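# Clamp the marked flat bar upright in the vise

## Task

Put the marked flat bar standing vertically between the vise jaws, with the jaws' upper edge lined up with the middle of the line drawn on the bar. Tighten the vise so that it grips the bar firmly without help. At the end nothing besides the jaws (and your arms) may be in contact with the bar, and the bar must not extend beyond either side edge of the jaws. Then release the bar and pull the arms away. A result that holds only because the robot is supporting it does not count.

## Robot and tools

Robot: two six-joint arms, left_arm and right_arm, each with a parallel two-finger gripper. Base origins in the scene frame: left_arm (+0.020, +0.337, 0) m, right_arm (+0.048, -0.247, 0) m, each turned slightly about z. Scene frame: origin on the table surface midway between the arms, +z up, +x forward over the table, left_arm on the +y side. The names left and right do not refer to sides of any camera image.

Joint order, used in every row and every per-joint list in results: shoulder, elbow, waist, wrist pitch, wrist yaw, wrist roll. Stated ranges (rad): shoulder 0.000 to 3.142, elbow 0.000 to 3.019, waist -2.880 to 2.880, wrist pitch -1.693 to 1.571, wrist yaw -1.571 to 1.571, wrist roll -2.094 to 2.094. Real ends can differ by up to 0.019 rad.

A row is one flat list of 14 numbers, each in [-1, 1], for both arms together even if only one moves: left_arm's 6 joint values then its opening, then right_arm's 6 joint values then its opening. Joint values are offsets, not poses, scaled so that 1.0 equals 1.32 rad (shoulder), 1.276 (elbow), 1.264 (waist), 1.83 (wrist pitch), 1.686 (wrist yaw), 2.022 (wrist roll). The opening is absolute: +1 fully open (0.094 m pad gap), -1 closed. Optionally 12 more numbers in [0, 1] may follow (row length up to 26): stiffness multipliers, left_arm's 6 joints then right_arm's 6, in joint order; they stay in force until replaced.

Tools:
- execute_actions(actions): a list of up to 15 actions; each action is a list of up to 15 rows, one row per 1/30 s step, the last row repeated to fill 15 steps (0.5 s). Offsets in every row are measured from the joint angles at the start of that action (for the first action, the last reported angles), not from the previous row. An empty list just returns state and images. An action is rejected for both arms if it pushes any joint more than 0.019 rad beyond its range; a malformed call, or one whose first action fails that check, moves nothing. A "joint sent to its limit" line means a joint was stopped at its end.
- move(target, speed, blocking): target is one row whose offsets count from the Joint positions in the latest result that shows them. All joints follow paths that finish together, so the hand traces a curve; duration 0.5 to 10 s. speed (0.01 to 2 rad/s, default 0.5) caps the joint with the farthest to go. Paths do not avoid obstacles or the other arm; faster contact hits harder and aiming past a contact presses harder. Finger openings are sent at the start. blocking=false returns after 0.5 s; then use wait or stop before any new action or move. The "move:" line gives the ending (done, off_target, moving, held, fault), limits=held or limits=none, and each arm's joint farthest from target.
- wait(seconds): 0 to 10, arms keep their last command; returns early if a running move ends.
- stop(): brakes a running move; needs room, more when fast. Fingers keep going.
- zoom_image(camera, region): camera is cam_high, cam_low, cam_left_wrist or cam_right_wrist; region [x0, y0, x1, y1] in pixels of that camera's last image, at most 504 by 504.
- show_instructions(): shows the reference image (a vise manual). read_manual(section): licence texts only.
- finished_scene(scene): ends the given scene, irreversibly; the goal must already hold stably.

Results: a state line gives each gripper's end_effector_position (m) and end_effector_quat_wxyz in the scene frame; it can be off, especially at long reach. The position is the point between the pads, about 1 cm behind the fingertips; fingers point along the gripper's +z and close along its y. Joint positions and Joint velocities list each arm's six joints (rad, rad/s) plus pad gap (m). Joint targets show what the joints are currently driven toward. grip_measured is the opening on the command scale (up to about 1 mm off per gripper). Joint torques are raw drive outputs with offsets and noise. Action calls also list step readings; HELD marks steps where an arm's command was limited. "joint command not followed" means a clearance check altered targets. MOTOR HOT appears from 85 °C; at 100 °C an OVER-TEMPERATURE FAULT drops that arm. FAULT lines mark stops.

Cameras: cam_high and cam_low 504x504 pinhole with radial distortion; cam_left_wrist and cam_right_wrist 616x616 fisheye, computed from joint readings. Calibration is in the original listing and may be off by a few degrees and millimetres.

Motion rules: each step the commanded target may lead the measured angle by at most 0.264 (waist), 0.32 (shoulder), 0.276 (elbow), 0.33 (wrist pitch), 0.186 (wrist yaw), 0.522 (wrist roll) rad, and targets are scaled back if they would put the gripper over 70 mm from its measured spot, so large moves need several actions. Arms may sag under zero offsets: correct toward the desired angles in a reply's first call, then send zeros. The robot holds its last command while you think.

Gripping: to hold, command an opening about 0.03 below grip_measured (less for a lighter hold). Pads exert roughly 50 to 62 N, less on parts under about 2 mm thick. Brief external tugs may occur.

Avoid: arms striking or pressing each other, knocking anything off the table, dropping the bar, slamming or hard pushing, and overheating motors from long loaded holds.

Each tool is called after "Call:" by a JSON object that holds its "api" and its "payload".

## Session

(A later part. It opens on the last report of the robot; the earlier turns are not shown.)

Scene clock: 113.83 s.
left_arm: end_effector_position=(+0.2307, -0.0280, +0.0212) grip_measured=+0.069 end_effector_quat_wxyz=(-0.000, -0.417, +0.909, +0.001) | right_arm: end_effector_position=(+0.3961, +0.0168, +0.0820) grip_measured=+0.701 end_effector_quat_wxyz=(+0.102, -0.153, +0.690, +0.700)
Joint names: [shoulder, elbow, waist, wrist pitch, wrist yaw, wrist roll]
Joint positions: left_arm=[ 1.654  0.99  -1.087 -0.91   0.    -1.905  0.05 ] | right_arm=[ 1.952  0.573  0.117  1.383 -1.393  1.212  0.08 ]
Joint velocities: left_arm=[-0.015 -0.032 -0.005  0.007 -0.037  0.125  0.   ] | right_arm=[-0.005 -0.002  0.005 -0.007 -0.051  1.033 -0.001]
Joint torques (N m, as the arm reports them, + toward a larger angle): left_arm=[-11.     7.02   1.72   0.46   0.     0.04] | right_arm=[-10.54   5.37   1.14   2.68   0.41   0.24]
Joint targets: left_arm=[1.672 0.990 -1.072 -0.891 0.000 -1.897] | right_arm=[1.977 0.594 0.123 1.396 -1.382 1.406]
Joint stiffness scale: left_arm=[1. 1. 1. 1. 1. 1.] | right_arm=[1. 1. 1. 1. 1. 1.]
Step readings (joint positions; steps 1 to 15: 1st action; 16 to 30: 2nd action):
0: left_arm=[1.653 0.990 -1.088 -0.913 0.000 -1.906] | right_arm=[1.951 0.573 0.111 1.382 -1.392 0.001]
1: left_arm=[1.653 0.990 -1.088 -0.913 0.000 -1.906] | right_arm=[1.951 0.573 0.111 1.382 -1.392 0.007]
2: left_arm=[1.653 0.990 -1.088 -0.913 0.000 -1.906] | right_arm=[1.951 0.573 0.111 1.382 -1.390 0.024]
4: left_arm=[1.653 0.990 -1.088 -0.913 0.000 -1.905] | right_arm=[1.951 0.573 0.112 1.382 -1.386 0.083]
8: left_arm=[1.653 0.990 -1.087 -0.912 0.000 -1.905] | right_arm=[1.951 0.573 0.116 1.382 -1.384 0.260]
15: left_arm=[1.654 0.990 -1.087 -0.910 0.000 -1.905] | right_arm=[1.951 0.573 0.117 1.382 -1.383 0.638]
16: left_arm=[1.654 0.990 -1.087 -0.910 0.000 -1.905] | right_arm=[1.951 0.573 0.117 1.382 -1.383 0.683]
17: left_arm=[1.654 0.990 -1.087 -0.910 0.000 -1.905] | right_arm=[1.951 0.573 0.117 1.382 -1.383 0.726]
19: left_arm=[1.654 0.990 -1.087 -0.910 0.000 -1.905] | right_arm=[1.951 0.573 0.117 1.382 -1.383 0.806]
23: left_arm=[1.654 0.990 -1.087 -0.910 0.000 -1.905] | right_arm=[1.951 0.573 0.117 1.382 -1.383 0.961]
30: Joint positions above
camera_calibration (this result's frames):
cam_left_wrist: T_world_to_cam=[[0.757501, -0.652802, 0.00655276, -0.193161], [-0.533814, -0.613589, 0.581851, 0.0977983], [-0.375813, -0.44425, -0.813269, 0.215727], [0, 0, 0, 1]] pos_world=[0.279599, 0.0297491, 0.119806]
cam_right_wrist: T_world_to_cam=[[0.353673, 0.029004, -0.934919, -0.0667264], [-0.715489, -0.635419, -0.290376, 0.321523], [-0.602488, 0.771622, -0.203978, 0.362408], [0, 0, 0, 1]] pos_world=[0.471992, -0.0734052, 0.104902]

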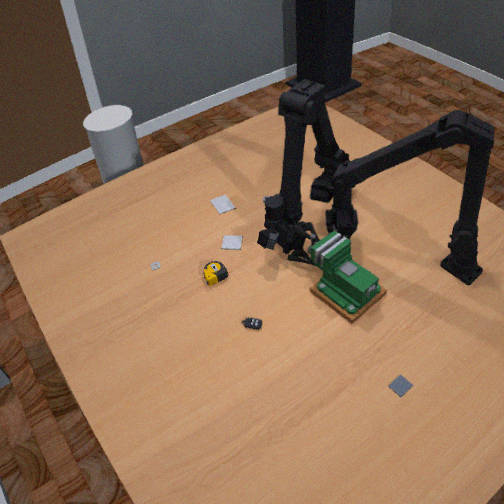

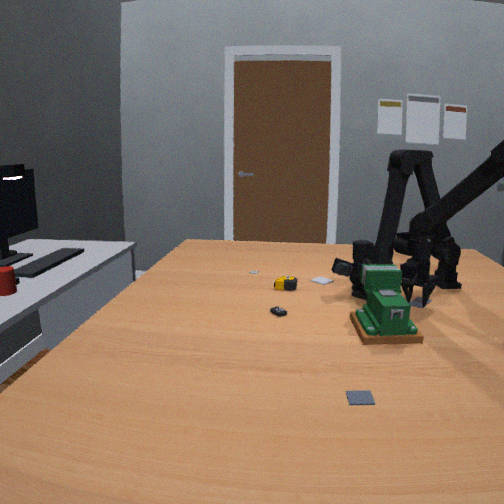

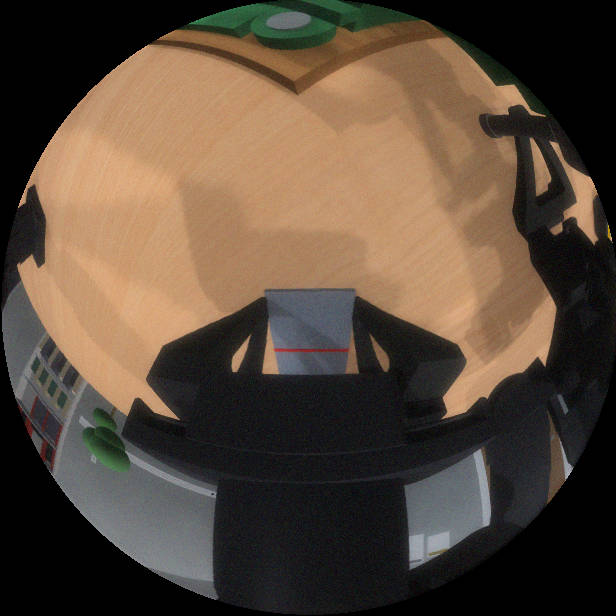

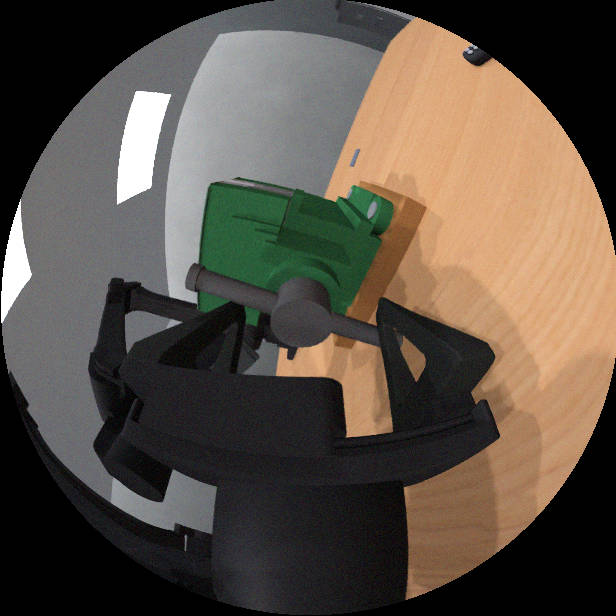

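Call:
{"api": "move", "payload": {"target": [-0.165,0.235,0.0119,-0.266,0,0.004,0.035, -0.0333,-0.0125,0.006,-0.0164,0.0006,0.355,0.7], "speed": 0.6}}

Scene clock: 129.57 s.
left_arm: end_effector_position=(+0.2273, -0.0222, +0.1971) grip_measured=+0.048 end_effector_quat_wxyz=(-0.000, -0.417, +0.909, -0.001) | right_arm: end_effector_position=(+0.3930, +0.0162, +0.0841) grip_measured=+0.701 end_effector_quat_wxyz=(-0.144, +0.092, +0.702, +0.692)
Joint names: [shoulder, elbow, waist, wrist pitch, wrist yaw, wrist roll]
Joint positions: left_arm=[ 1.438  1.249 -1.087 -1.38   0.    -1.904  0.049] | right_arm=[ 1.937  0.564  0.117  1.363 -1.395  1.897  0.08 ]
Joint velocities: left_arm=[-0.015  0.012 -0.005  0.032 -0.022 -0.081 -0.001] | right_arm=[ 0.005 -0.007  0.005 -0.007  0.007 -0.007 -0.   ]
Joint torques (N m, as the arm reports them, + toward a larger angle): left_arm=[-10.72  11.85   1.09  -0.91  -0.08   0.01] | right_arm=[-15.19   2.8    1.33   1.46   0.02   0.23]
Joint targets: left_arm=[1.436 1.290 -1.072 -1.397 0.000 -1.897] | right_arm=[1.908 0.557 0.125 1.353 -1.392 1.929]
Joint stiffness scale: left_arm=[1. 1. 1. 1. 1. 1.] | right_arm=[1. 1. 1. 1. 1. 1.]
move: off_target (left_arm, right_arm); limits=none; left_arm: farthest joint: the elbow, 0.041 radians from its target (0.300 radians at the start); right_arm: farthest joint: the wrist roll, 0.033 radians from its target (0.558 radians at the start)
camera_calibration (this result's frames):
cam_left_wrist: T_world_to_cam=[[0.757234, -0.65306, 0.0105177, -0.188714], [-0.535275, -0.611271, 0.582948, -0.00266774], [-0.374271, -0.447058, -0.812441, 0.359578], [0, 0, 0, 1]] pos_world=[0.276052, 0.0358802, 0.295676]
cam_right_wrist: T_world_to_cam=[[-0.329105, -0.0240029, -0.943988, 0.206299], [-0.722154, -0.637715, 0.267982, 0.275216], [-0.608427, 0.769899, 0.192542, 0.330399], [0, 0, 0, 1]] pos_world=[0.467666, -0.0739128, 0.057375]

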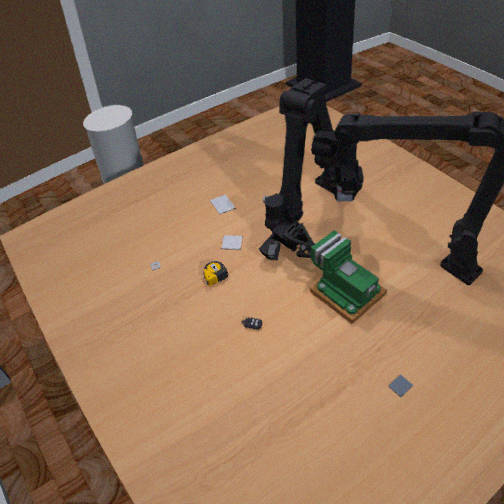

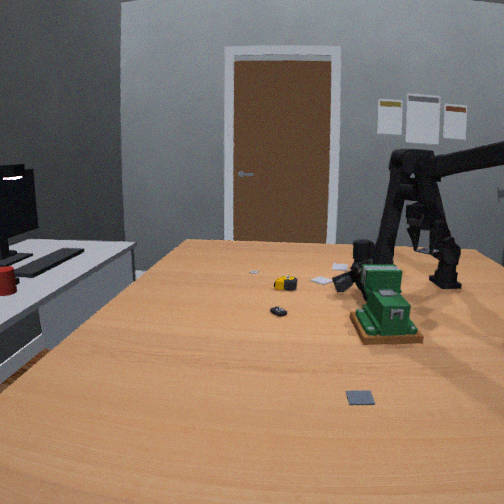

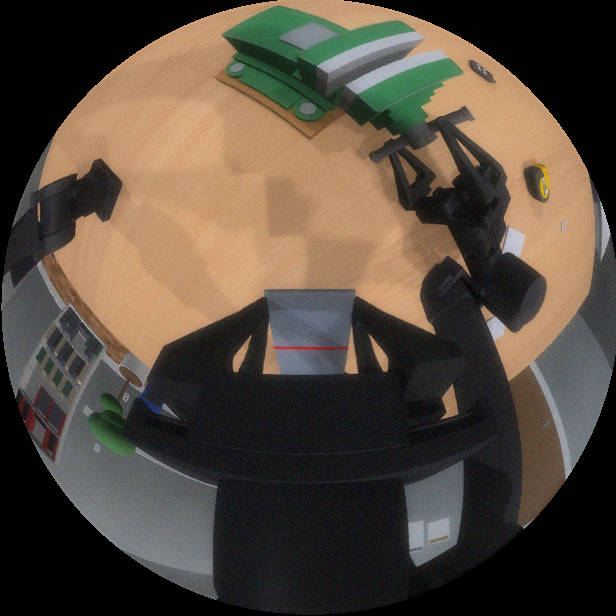

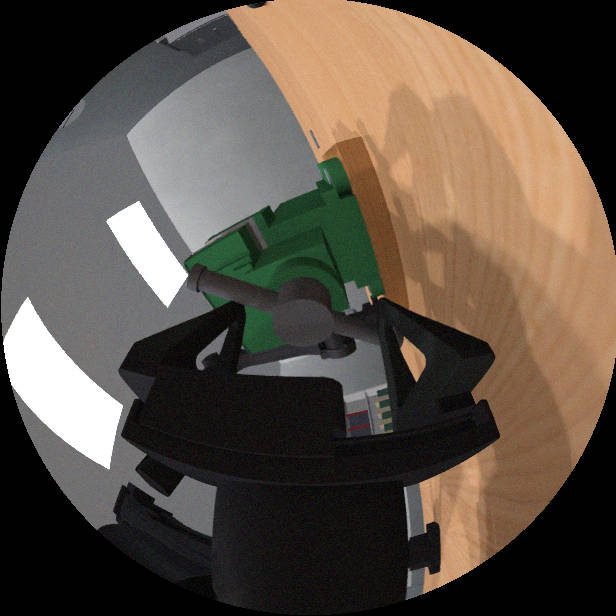

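Call:
{"api": "move", "payload": {"target": [-0.125,0.053,0.518,0.164,0.119,0.445,0.018, -0.0273,0.0204,-0.0447,-0.0055,-0.031,-0.99,0.7], "speed": 1.6}}

Scene clock: 141.47 s.
left_arm: end_effector_position=(+0.4365, +0.1259, +0.2846) grip_measured=+0.036 end_effector_quat_wxyz=(+0.104, -0.274, +0.932, -0.214) | right_arm: end_effector_position=(+0.3966, -0.0002, +0.0886) grip_measured=+0.701 end_effector_quat_wxyz=(+0.503, -0.541, +0.456, +0.497)
Joint names: [shoulder, elbow, waist, wrist pitch, wrist yaw, wrist roll]
Joint positions: left_arm=[ 1.285  1.261 -0.437 -1.105  0.197 -1.01   0.049] | right_arm=[ 1.925  0.564  0.072  1.363 -1.445 -0.089  0.08 ]
Joint velocities: left_arm=[-0.005  0.002 -0.015  0.002 -0.007  0.007 -0.   ] | right_arm=[-0.015 -0.012  0.015  0.007 -0.022 -0.081 -0.001]
Joint torques (N m, as the arm reports them, + toward a larger angle): left_arm=[-10.63  13.59   0.36   1.37   0.35   0.03] | right_arm=[-14.61   5.85  -0.41   1.31  -0.21  -0.2 ]
Joint targets: left_arm=[1.273 1.316 -0.432 -1.080 0.201 -1.004] | right_arm=[1.901 0.590 0.061 1.353 -1.448 -0.105]
Joint stiffness scale: left_arm=[1. 1. 1. 1. 1. 1.] | right_arm=[1. 1. 1. 1. 1. 1.]
move: off_target (left_arm, right_arm); limits=none; left_arm: farthest joint: the elbow, 0.055 radians from its target (0.068 radians at the start); right_arm: farthest joint: the elbow, 0.026 radians from its target (0.026 radians at the start)
camera_calibration (this result's frames):
cam_left_wrist: T_world_to_cam=[[0.462295, -0.755574, 0.464103, -0.238754], [-0.857538, -0.247771, 0.450819, 0.281361], [-0.225635, -0.606398, -0.762477, 0.516092], [0, 0, 0, 1]] pos_world=[0.468101, 0.202274, 0.377472]
cam_right_wrist: T_world_to_cam=[[0.992572, 0.0818191, 0.0900401, -0.404431], [0.120782, -0.573831, -0.810019, 0.027339], [-0.0146072, 0.814877, -0.57945, 0.177287], [0, 0, 0, 1]] pos_world=[0.400715, -0.0956893, 0.161289]

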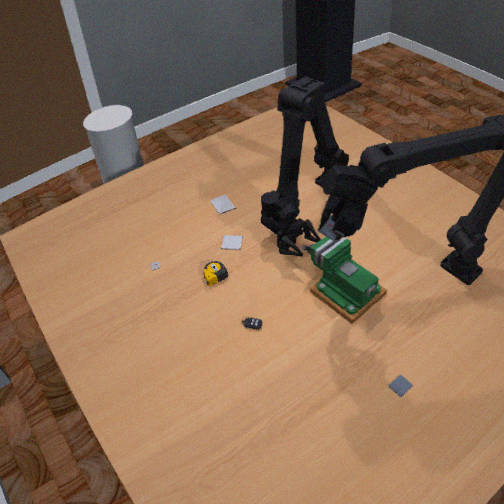

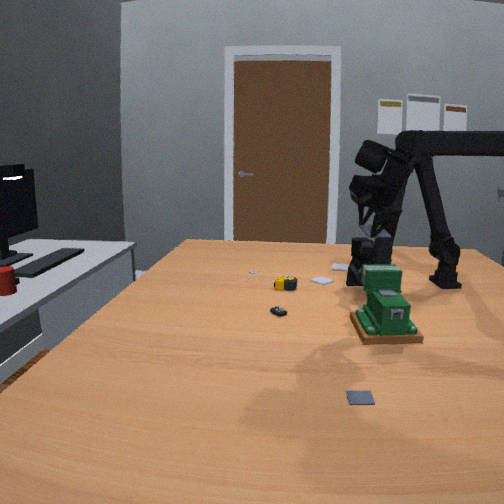

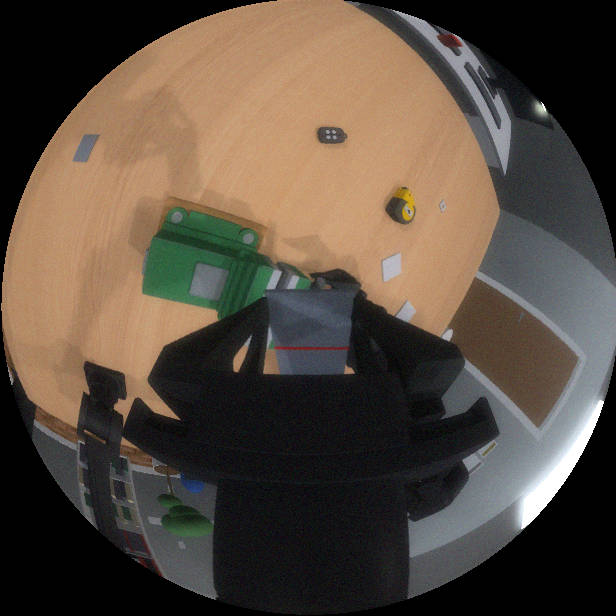

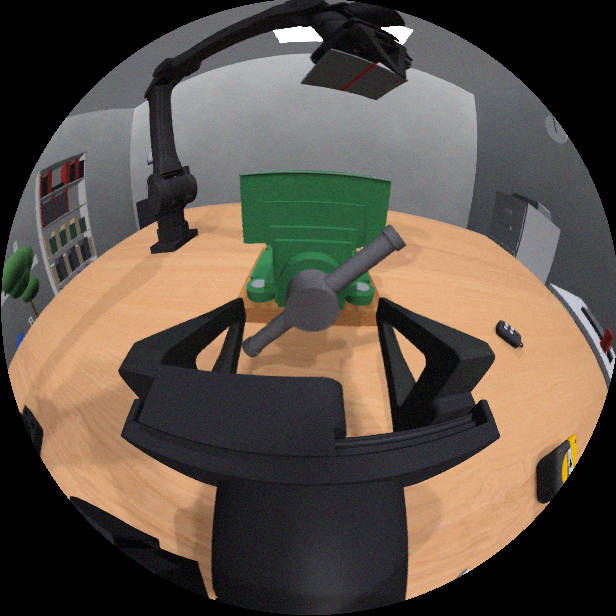

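Call:
{"api": "move", "payload": {"target": [0.052,-0.5,0.1685,0.999,0.661,0.504,0.0, -0.018,0.028,-0.0134,-0.0055,-0.005,-0.666,0.7], "speed": 1.4}}

Scene clock: 146.30 s.
left_arm: end_effector_position=(+0.3864, +0.0943, +0.2561) grip_measured=+0.032 end_effector_quat_wxyz=(+0.506, +0.476, +0.527, -0.489) | right_arm: end_effector_position=(+0.3966, -0.0002, +0.0886) grip_measured=+0.701 end_effector_quat_wxyz=(+0.525, -0.561, +0.431, +0.474)
Joint names: [shoulder, elbow, waist, wrist pitch, wrist yaw, wrist roll]
Joint positions: left_arm=[ 1.344  0.616 -0.237  0.693  1.308  0.001  0.048] | right_arm=[ 1.925  0.564  0.072  1.363 -1.445 -0.179  0.08 ]
Joint velocities: left_arm=[-0.005  0.002 -0.005 -0.002 -0.022  0.051 -0.   ] | right_arm=[-0.005  0.002 -0.015 -0.022 -0.022 -0.007  0.001]
Joint torques (N m, as the arm reports them, + toward a larger angle): left_arm=[-7.19  8.56  1.41  2.06  0.31 -0.01] | right_arm=[-12.54   3.41   0.64   1.76  -0.11   0.03]
Joint targets: left_arm=[1.354 0.623 -0.224 0.723 1.311 0.009] | right_arm=[1.925 0.564 0.072 1.363 -1.445 -0.174]
Joint stiffness scale: left_arm=[1. 1. 1. 1. 1. 1.] | right_arm=[1. 1. 1. 1. 1. 1.]
move: held (right_arm), off_target (left_arm); limits=held; held on 58 of 68 steps (right_arm), including the last (right_arm); left_arm: farthest joint: the wrist pitch, 0.031 radians from its target (1.828 radians at the start); right_arm: farthest joint: the wrist roll, 1.256 radians from its target (1.347 radians at the start)
joint command not followed: on one or more control steps a check withheld the commanded joint targets of the right arm, and it was not sent them on those steps. On the call's last step the targets were still withheld.
cause: the commanded joint targets would bring two parts of the arm too close to each other (its wrist (the part past the wrist pitch) and its wrist camera, with the wrist yaw and the wrist roll between them); next, command targets that bring no two parts of the arm closer together.
camera_calibration (this result's frames):
cam_left_wrist: T_world_to_cam=[[-0.997741, -0.0583659, 0.0332531, 0.382462], [-0.0612486, 0.587156, -0.807153, 0.179134], [0.0275855, -0.807367, -0.589405, 0.340681], [0, 0, 0, 1]] pos_world=[0.383172, 0.192198, 0.332669]
cam_right_wrist: T_world_to_cam=[[0.980347, 0.0808186, 0.179967, -0.407549], [0.19367, -0.568009, -0.799911, -0.00246144], [0.0375752, 0.819045, -0.572498, 0.155978], [0, 0, 0, 1]] pos_world=[0.394155, -0.0962133, 0.160673]

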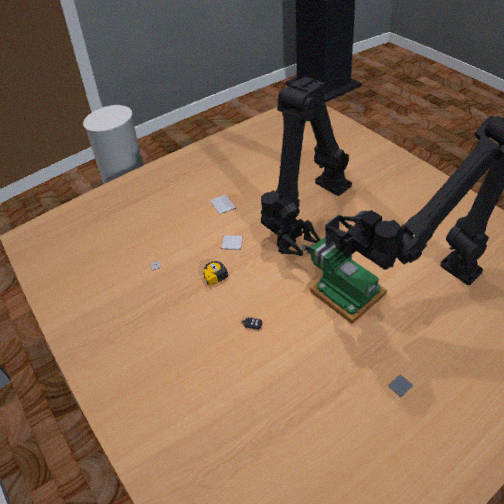

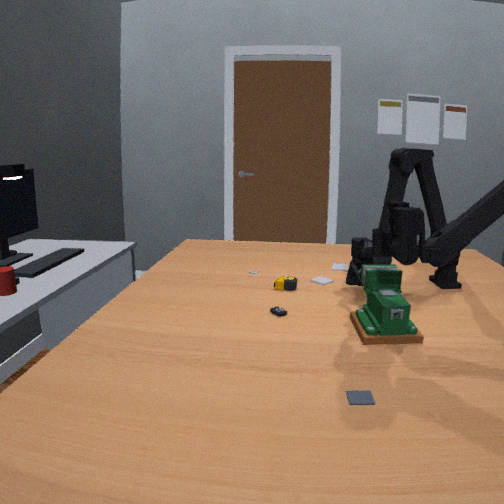

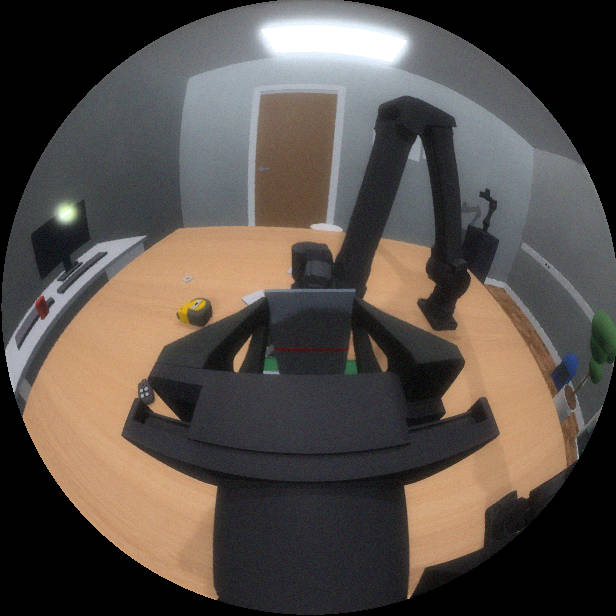

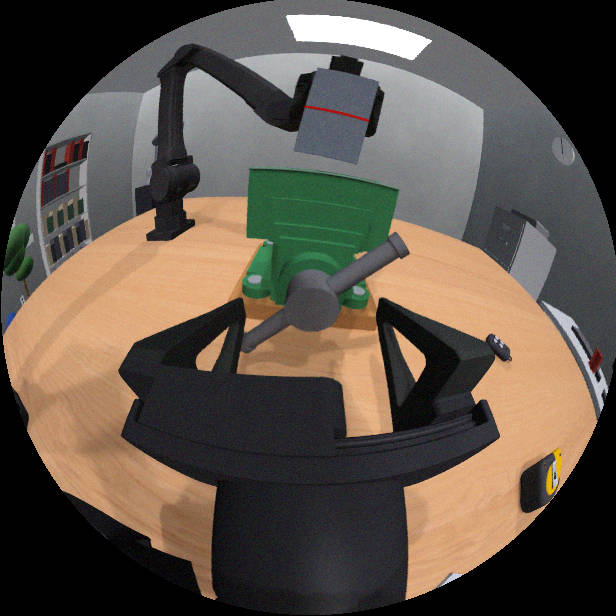

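Call:
{"api": "zoom_image", "payload": {"camera": "cam_high", "region": [295, 205, 375, 285]}}

Call:
{"api": "zoom_image", "payload": {"camera": "cam_right_wrist", "region": [235, 50, 415, 250]}}

Call:
{"api": "zoom_image", "payload": {"camera": "cam_left_wrist", "region": [230, 275, 390, 385]}}

Region (295, 205, 375, 285) of cam_high's 504x504 image, scaled by 6.300, with more detail than that image has.

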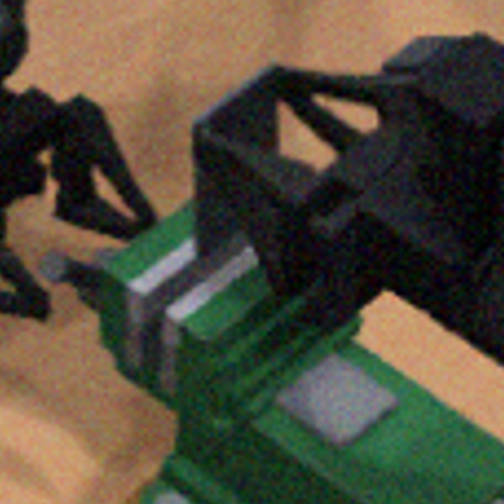

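Region (235, 50, 415, 250) of cam_right_wrist's 616x616 image, scaled by 2.520, with more detail than that image has; it fills the left 454 columns of this view, and the rest is white.

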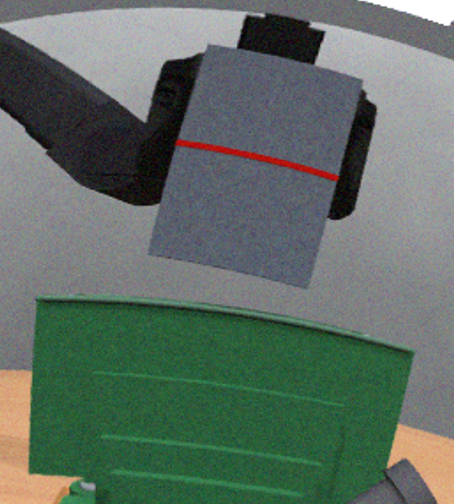

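Region (230, 275, 390, 385) of cam_left_wrist's 616x616 image, scaled by 3.150, with more detail than that image has; it fills the top 346 rows of this view, and the rest is white.

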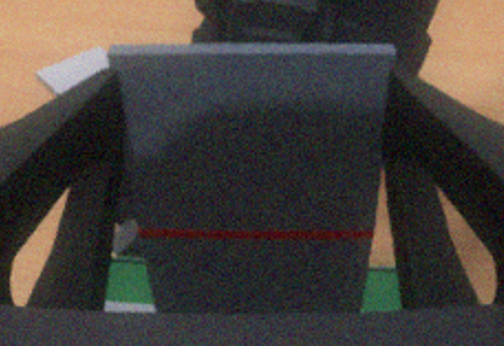

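Call:
{"api": "execute_actions", "payload": {"actions": [[[0.012,0.0035,0.010,0.021,0.002,0.004,0.0, -0.0027,-0.005,-0.0015,0.0033,0.008,0,0.7],[0.0167,0.0018,0.010,0.0254,0.002,0.004,0.0, -0.0055,-0.010,-0.003,0.0067,0.016,0,0.7],[0.0212,0.0001,0.010,0.0299,0.002,0.004,0.0, -0.0082,-0.015,-0.0046,0.01,0.024,0,0.7],[0.0258,-0.0016,0.010,0.0344,0.002,0.004,0.0, -0.0109,-0.020,-0.0061,0.0133,0.032,0,0.7],[0.0303,-0.0033,0.010,0.0389,0.002,0.004,0.0, -0.0137,-0.025,-0.0077,0.0167,0.040,0,0.7],[0.0349,-0.005,0.010,0.0433,0.002,0.004,0.0, -0.0164,-0.030,-0.0092,0.02,0.048,0,0.7],[0.0394,-0.0067,0.010,0.0478,0.002,0.004,0.0, -0.0191,-0.035,-0.0107,0.0233,0.056,0,0.7],[0.044,-0.0084,0.010,0.0523,0.002,0.004,0.0, -0.0218,-0.040,-0.0122,0.0267,0.064,0,0.7],[0.0485,-0.0101,0.010,0.0568,0.002,0.004,0.0, -0.0246,-0.045,-0.0138,0.03,0.072,0,0.7],[0.0531,-0.0118,0.010,0.0612,0.002,0.004,0.0, -0.0273,-0.050,-0.0153,0.0333,0.0795,0,0.7],[0.0576,-0.0135,0.010,0.0657,0.002,0.004,0.0, -0.0273,-0.050,-0.0153,0.0333,0.0795,0,0.7],[0.0622,-0.0152,0.010,0.0702,0.002,0.004,0.0, -0.0273,-0.050,-0.0153,0.0333,0.0795,-0.03,0.7],[0.0667,-0.0169,0.010,0.0747,0.002,0.004,0.0, -0.0273,-0.050,-0.0153,0.0333,0.0795,-0.06,0.7],[0.0713,-0.0186,0.010,0.0791,0.002,0.004,0.0, -0.0273,-0.050,-0.0153,0.0333,0.0795,-0.09,0.7],[0.0758,-0.0204,0.010,0.0836,0.002,0.004,0.0, -0.0273,-0.050,-0.0153,0.0333,0.0795,-0.12,0.7]],[[0.0278,-0.0054,0.010,0.0302,0.002,0.004,0.0, -0.018,-0.006,-0.008,0.010,0.001,-0.11,0.7],[0.0314,-0.0068,0.010,0.0347,0.002,0.004,0.0, -0.018,-0.006,-0.008,0.010,0.001,-0.15,0.7],[0.035,-0.0082,0.010,0.0391,0.002,0.004,0.0, -0.018,-0.006,-0.008,0.010,0.001,-0.19,0.7],[0.0386,-0.0096,0.010,0.0436,0.002,0.004,0.0, -0.018,-0.006,-0.008,0.010,0.001,-0.23,0.7],[0.0422,-0.011,0.010,0.048,0.002,0.004,0.0, -0.018,-0.006,-0.008,0.010,0.001,-0.27,0.7],[0.0458,-0.0124,0.010,0.0525,0.002,0.004,0.0, -0.018,-0.006,-0.008,0.010,0.001,-0.31,0.7],[0.0494,-0.0138,0.010,0.057,0.002,0.004,0.0, -0.018,-0.006,-0.008,0.010,0.001,-0.35,0.7],[0.053,-0.0152,0.010,0.0614,0.002,0.004,0.0, -0.018,-0.006,-0.008,0.010,0.001,-0.39,0.7],[0.0566,-0.0166,0.010,0.0659,0.002,0.004,0.0, -0.018,-0.006,-0.008,0.010,0.001,-0.43,0.7],[0.0602,-0.018,0.010,0.0703,0.002,0.004,0.0, -0.018,-0.006,-0.008,0.010,0.001,-0.47,0.7],[0.0638,-0.0194,0.010,0.0748,0.002,0.004,0.0, -0.018,-0.006,-0.008,0.010,0.001,-0.51,0.7],[0.0674,-0.0204,0.010,0.0792,0.002,0.004,0.0, -0.018,-0.006,-0.008,0.010,0.001,-0.54,0.7],[0.0674,-0.0204,0.010,0.0792,0.002,0.004,0.0, -0.018,-0.006,-0.008,0.010,0.001,-0.56,0.7],[0.0674,-0.0204,0.010,0.0792,0.002,0.004,0.0, -0.018,-0.006,-0.008,0.010,0.001,-0.575,0.7],[0.0674,-0.0204,0.010,0.0792,0.002,0.004,0.0, -0.018,-0.006,-0.008,0.010,0.001,-0.58,0.7]]]}}

Call:
{"api": "wait", "payload": {"seconds": 0.5}}

Scene clock: 171.37 s.
left_arm: end_effector_position=(+0.3870, +0.0942, +0.1996) grip_measured=+0.032 end_effector_quat_wxyz=(+0.507, +0.478, +0.526, -0.488) | right_arm: end_effector_position=(+0.4008, -0.0076, +0.0885) grip_measured=+0.701 end_effector_quat_wxyz=(+0.647, -0.628, +0.325, +0.286)
Joint names: [shoulder, elbow, waist, wrist pitch, wrist yaw, wrist roll]
Joint positions: left_arm=[ 1.504  0.561 -0.237  0.91   1.308  0.004  0.048] | right_arm=[ 1.911  0.506  0.062  1.41  -1.314 -0.673  0.08 ]
Joint velocities: left_arm=[ 0.034 -0.046 -0.024  0.046  0.022  0.022 -0.   ] | right_arm=[ 0.005  0.007  0.005 -0.007  0.037 -0.037  0.   ]
Joint torques (N m, as the arm reports them, + toward a larger angle): left_arm=[-9.34  6.65  1.3   2.02  0.3  -0.02] | right_arm=[-11.78   3.     0.61   1.82  -0.1    0.19]
Joint targets: left_arm=[1.514 0.563 -0.225 0.944 1.311 0.011] | right_arm=[1.911 0.506 0.062 1.410 -1.314 -0.657]
Joint stiffness scale: left_arm=[1. 1. 1. 1. 1. 1.] | right_arm=[1. 1. 1. 1. 1. 1.]
Step readings (joint positions; steps 1 to 15: 1st action; 16 to 30: 2nd action):
0: left_arm=[1.344 0.616 -0.237 0.693 1.308 0.002] | right_arm=[1.925 0.564 0.072 1.363 -1.445 -0.179]
1: left_arm=[1.344 0.616 -0.237 0.694 1.308 0.002] | right_arm=[1.925 0.564 0.072 1.363 -1.440 -0.179]
2: left_arm=[1.346 0.616 -0.237 0.698 1.308 0.002] | right_arm=[1.925 0.563 0.072 1.363 -1.430 -0.179]
4: left_arm=[1.352 0.615 -0.237 0.712 1.308 0.002] | right_arm=[1.925 0.558 0.072 1.366 -1.404 -0.179]
8: left_arm=[1.377 0.608 -0.237 0.744 1.308 0.002] | right_arm=[1.924 0.533 0.071 1.385 -1.351 -0.179]
15: left_arm=[1.425 0.589 -0.237 0.799 1.308 0.002] | right_arm=[1.912 0.506 0.062 1.407 -1.314 -0.261]
16: left_arm=[1.431 0.587 -0.237 0.807 1.308 0.002] | right_arm=[1.911 0.506 0.062 1.408 -1.314 -0.300]
17: left_arm=[1.439 0.584 -0.237 0.817 1.308 0.003] | right_arm=[1.911 0.506 0.062 1.409 -1.314 -0.346]
19: left_arm=[1.454 0.579 -0.237 0.833 1.308 0.003] | right_arm=[1.911 0.506 0.062 1.409 -1.314 -0.458]
23: left_arm=[1.479 0.569 -0.237 0.864 1.308 0.003] | right_arm=[1.911 0.506 0.062 1.410 -1.314 -0.674] HELD right_arm
30: Joint positions above HELD right_arm
HELD right_arm: steps 23 to 30.
joint command not followed: on one or more control steps a check withheld the commanded joint targets of the right arm, and it was not sent them on those steps. On the call's last step the targets were still withheld.
cause: the commanded joint targets would bring two parts of the arm too close to each other (its wrist (the part past the wrist pitch) and its wrist camera, with the wrist yaw and the wrist roll between them); next, command targets that bring no two parts of the arm closer together.
camera_calibration (this result's frames):
cam_left_wrist: T_world_to_cam=[[-0.997905, -0.0579555, 0.0287543, 0.385851], [-0.0573582, 0.586935, -0.8076, 0.132224], [0.029928, -0.807557, -0.589029, 0.306272], [0, 0, 0, 1]] pos_world=[0.383461, 0.192087, 0.276092]
cam_right_wrist: T_world_to_cam=[[0.778022, -0.0460696, 0.626546, -0.370461], [0.474093, -0.611317, -0.633662, -0.134922], [0.412211, 0.790044, -0.453777, 0.000947385], [0, 0, 0, 1]] pos_world=[0.351801, -0.100295, 0.147046]

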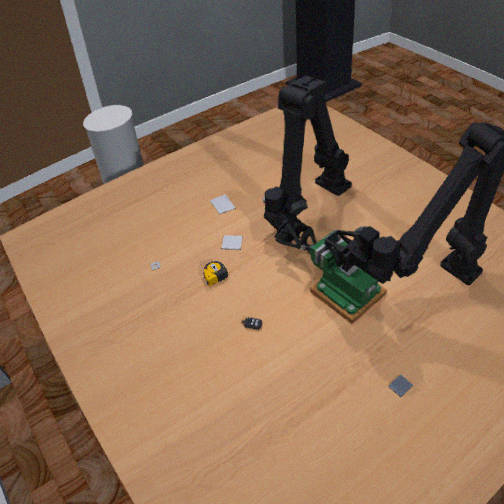

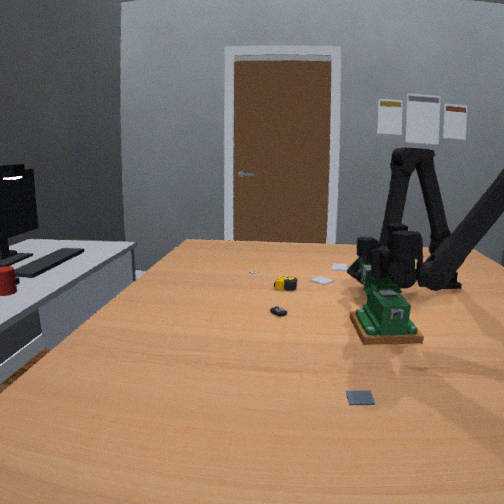

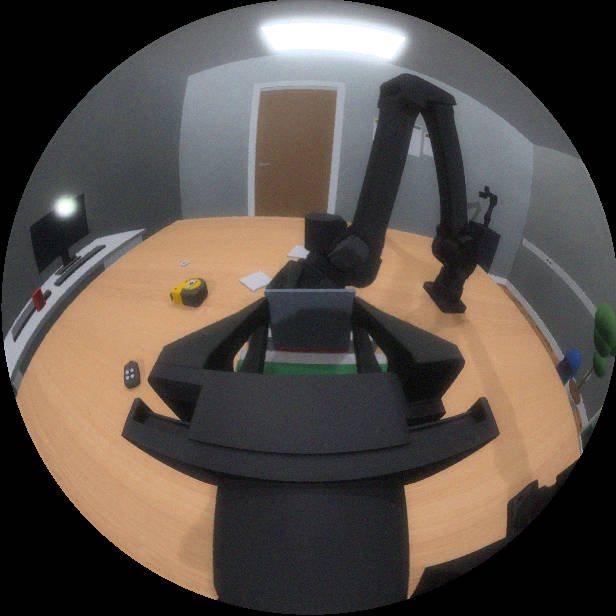

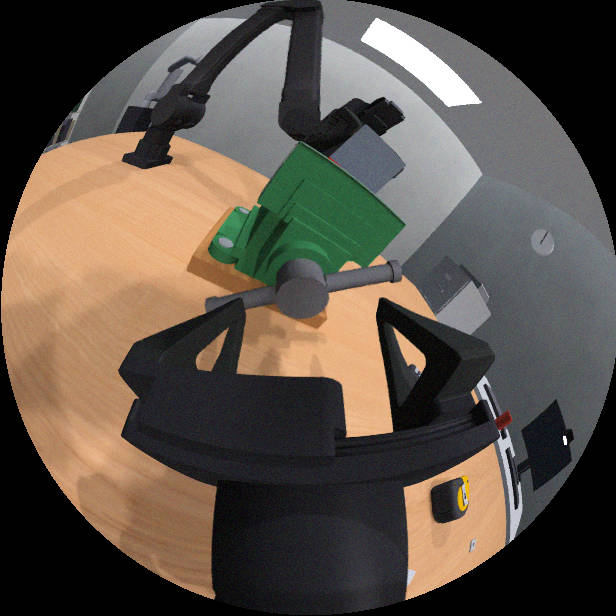

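Scene clock: 171.87 s.
left_arm: end_effector_position=(+0.3868, +0.0942, +0.1993) grip_measured=+0.032 end_effector_quat_wxyz=(+0.508, +0.478, +0.525, -0.488) | right_arm: end_effector_position=(+0.4008, -0.0076, +0.0885) grip_measured=+0.701 end_effector_quat_wxyz=(+0.647, -0.628, +0.325, +0.286)
Joint names: [shoulder, elbow, waist, wrist pitch, wrist yaw, wrist roll]
Joint positions: left_arm=[ 1.505  0.56  -0.237  0.913  1.308  0.004  0.048] | right_arm=[ 1.911  0.506  0.062  1.41  -1.314 -0.673  0.08 ]
Joint velocities: left_arm=[ 0.005 -0.007 -0.005  0.002  0.007 -0.022 -0.003] | right_arm=[-0.005  0.002 -0.005  0.002  0.037  0.022 -0.001]
Joint torques (N m, as the arm reports them, + toward a larger angle): left_arm=[-9.2   6.39  0.56  1.68  0.35  0.04] | right_arm=[-11.83   3.01   0.62   1.82  -0.11   0.2 ]
Joint targets: left_arm=[1.514 0.563 -0.225 0.944 1.311 0.011] | right_arm=[1.911 0.506 0.062 1.410 -1.314 -0.657]
Joint stiffness scale: left_arm=[1. 1. 1. 1. 1. 1.] | right_arm=[1. 1. 1. 1. 1. 1.]
wait: 0.50 s; at rest by 0.27 s
camera_calibration (this result's frames):
cam_left_wrist: T_world_to_cam=[[-0.997957, -0.0579452, 0.0269085, 0.386105], [-0.0558468, 0.586636, -0.807923, 0.131505], [0.0310298, -0.807775, -0.588673, 0.305675], [0, 0, 0, 1]] pos_world=[0.383175, 0.192144, 0.275799]
cam_right_wrist: T_world_to_cam=[[0.778022, -0.0460696, 0.626546, -0.370461], [0.474093, -0.611317, -0.633662, -0.134922], [0.412211, 0.790044, -0.453777, 0.000947385], [0, 0, 0, 1]] pos_world=[0.351801, -0.100295, 0.147046]

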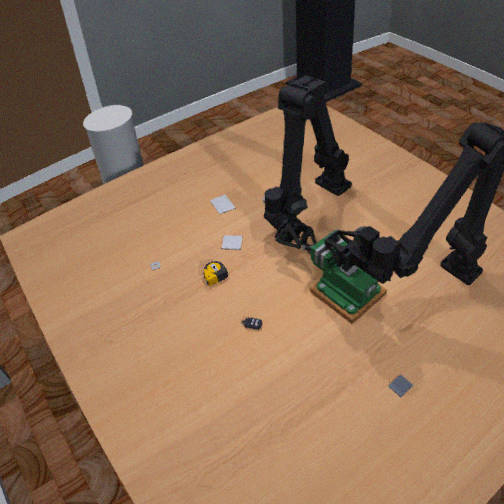

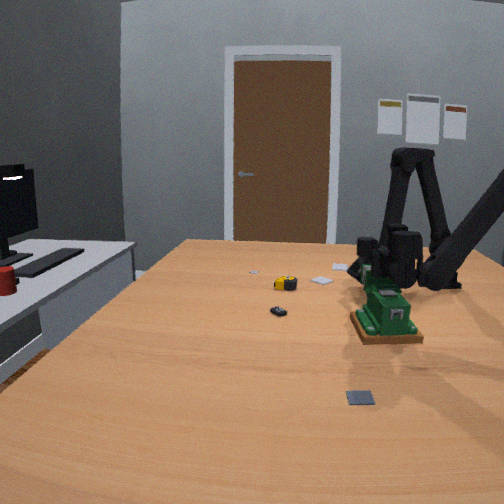

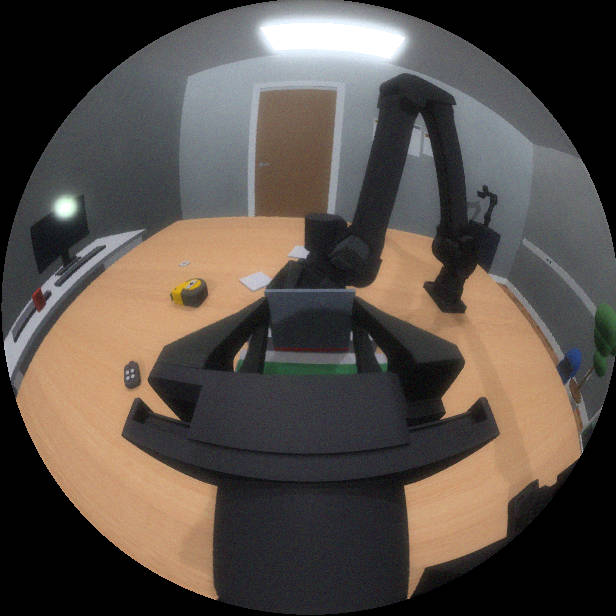

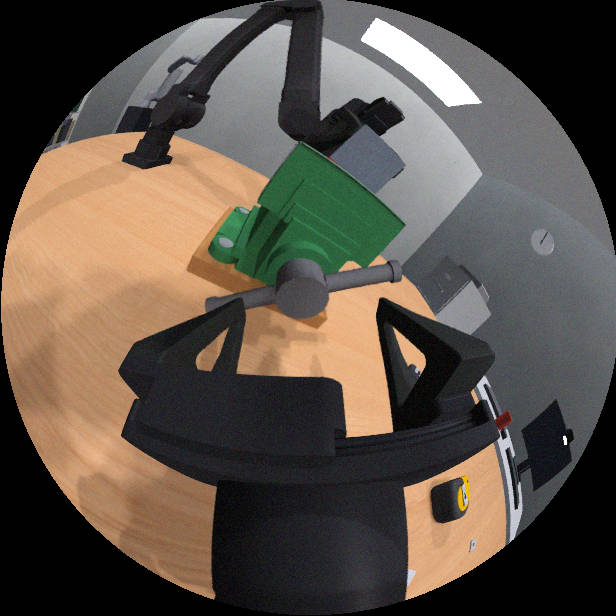

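Call:
{"api": "execute_actions", "payload": {"actions": []}}

Scene clock: 177.10 s.
left_arm: end_effector_position=(+0.3868, +0.0942, +0.1993) grip_measured=+0.032 end_effector_quat_wxyz=(+0.508, +0.478, +0.525, -0.488) | right_arm: end_effector_position=(+0.4008, -0.0076, +0.0885) grip_measured=+0.701 end_effector_quat_wxyz=(+0.647, -0.628, +0.325, +0.286)
Joint names: [shoulder, elbow, waist, wrist pitch, wrist yaw, wrist roll]
Joint positions: left_arm=[ 1.505  0.56  -0.237  0.913  1.308  0.004  0.048] | right_arm=[ 1.911  0.506  0.062  1.41  -1.314 -0.673  0.08 ]
Joint velocities: left_arm=[ 0.005  0.007 -0.005  0.032  0.007  0.022  0.001] | right_arm=[-0.005 -0.007  0.005 -0.007  0.022  0.051  0.   ]
Joint torques (N m, as the arm reports them, + toward a larger angle): left_arm=[-9.35  6.7   1.58  1.96  0.25  0.06] | right_arm=[-11.83   3.01   0.64   1.81  -0.1    0.2 ]
Joint targets: left_arm=[1.514 0.563 -0.225 0.944 1.311 0.011] | right_arm=[1.911 0.506 0.062 1.410 -1.314 -0.657]
Joint stiffness scale: left_arm=[1. 1. 1. 1. 1. 1.] | right_arm=[1. 1. 1. 1. 1. 1.]
previous command not reached (right arm): its joint targets would have brought two parts of the arm too close to each other.
camera_calibration (this result's frames):
cam_left_wrist: T_world_to_cam=[[-0.997957, -0.0579452, 0.0269085, 0.386105], [-0.0558468, 0.586636, -0.807923, 0.131505], [0.0310298, -0.807775, -0.588673, 0.305675], [0, 0, 0, 1]] pos_world=[0.383175, 0.192144, 0.275799]
cam_right_wrist: T_world_to_cam=[[0.778022, -0.0460696, 0.626546, -0.370461], [0.474093, -0.611317, -0.633662, -0.134922], [0.412211, 0.790044, -0.453777, 0.000947385], [0, 0, 0, 1]] pos_world=[0.351801, -0.100295, 0.147046]

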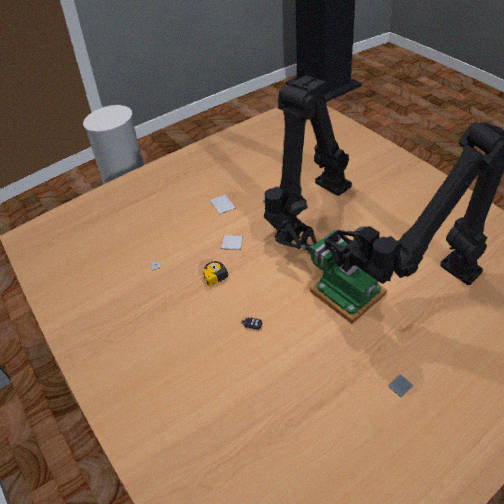

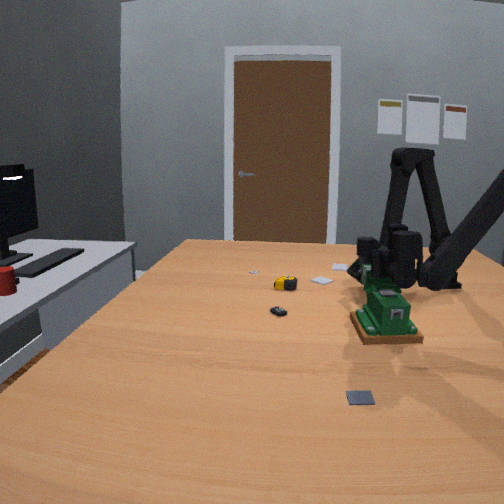

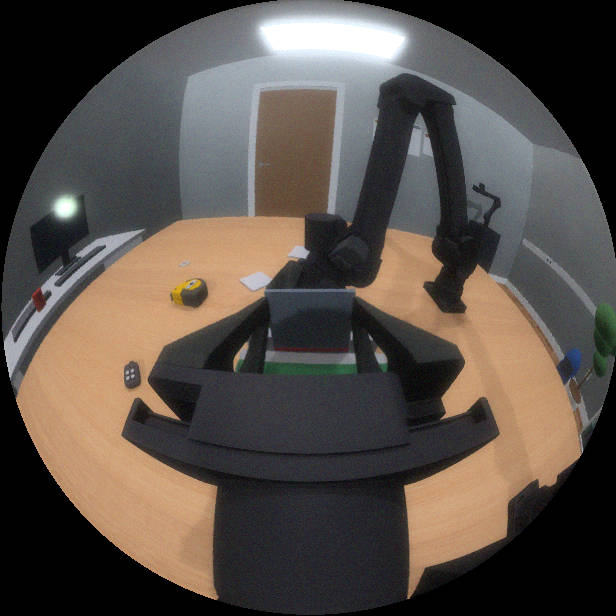

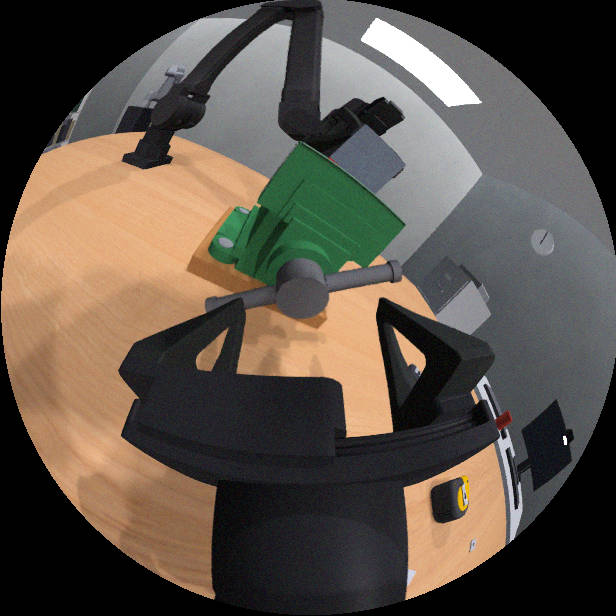

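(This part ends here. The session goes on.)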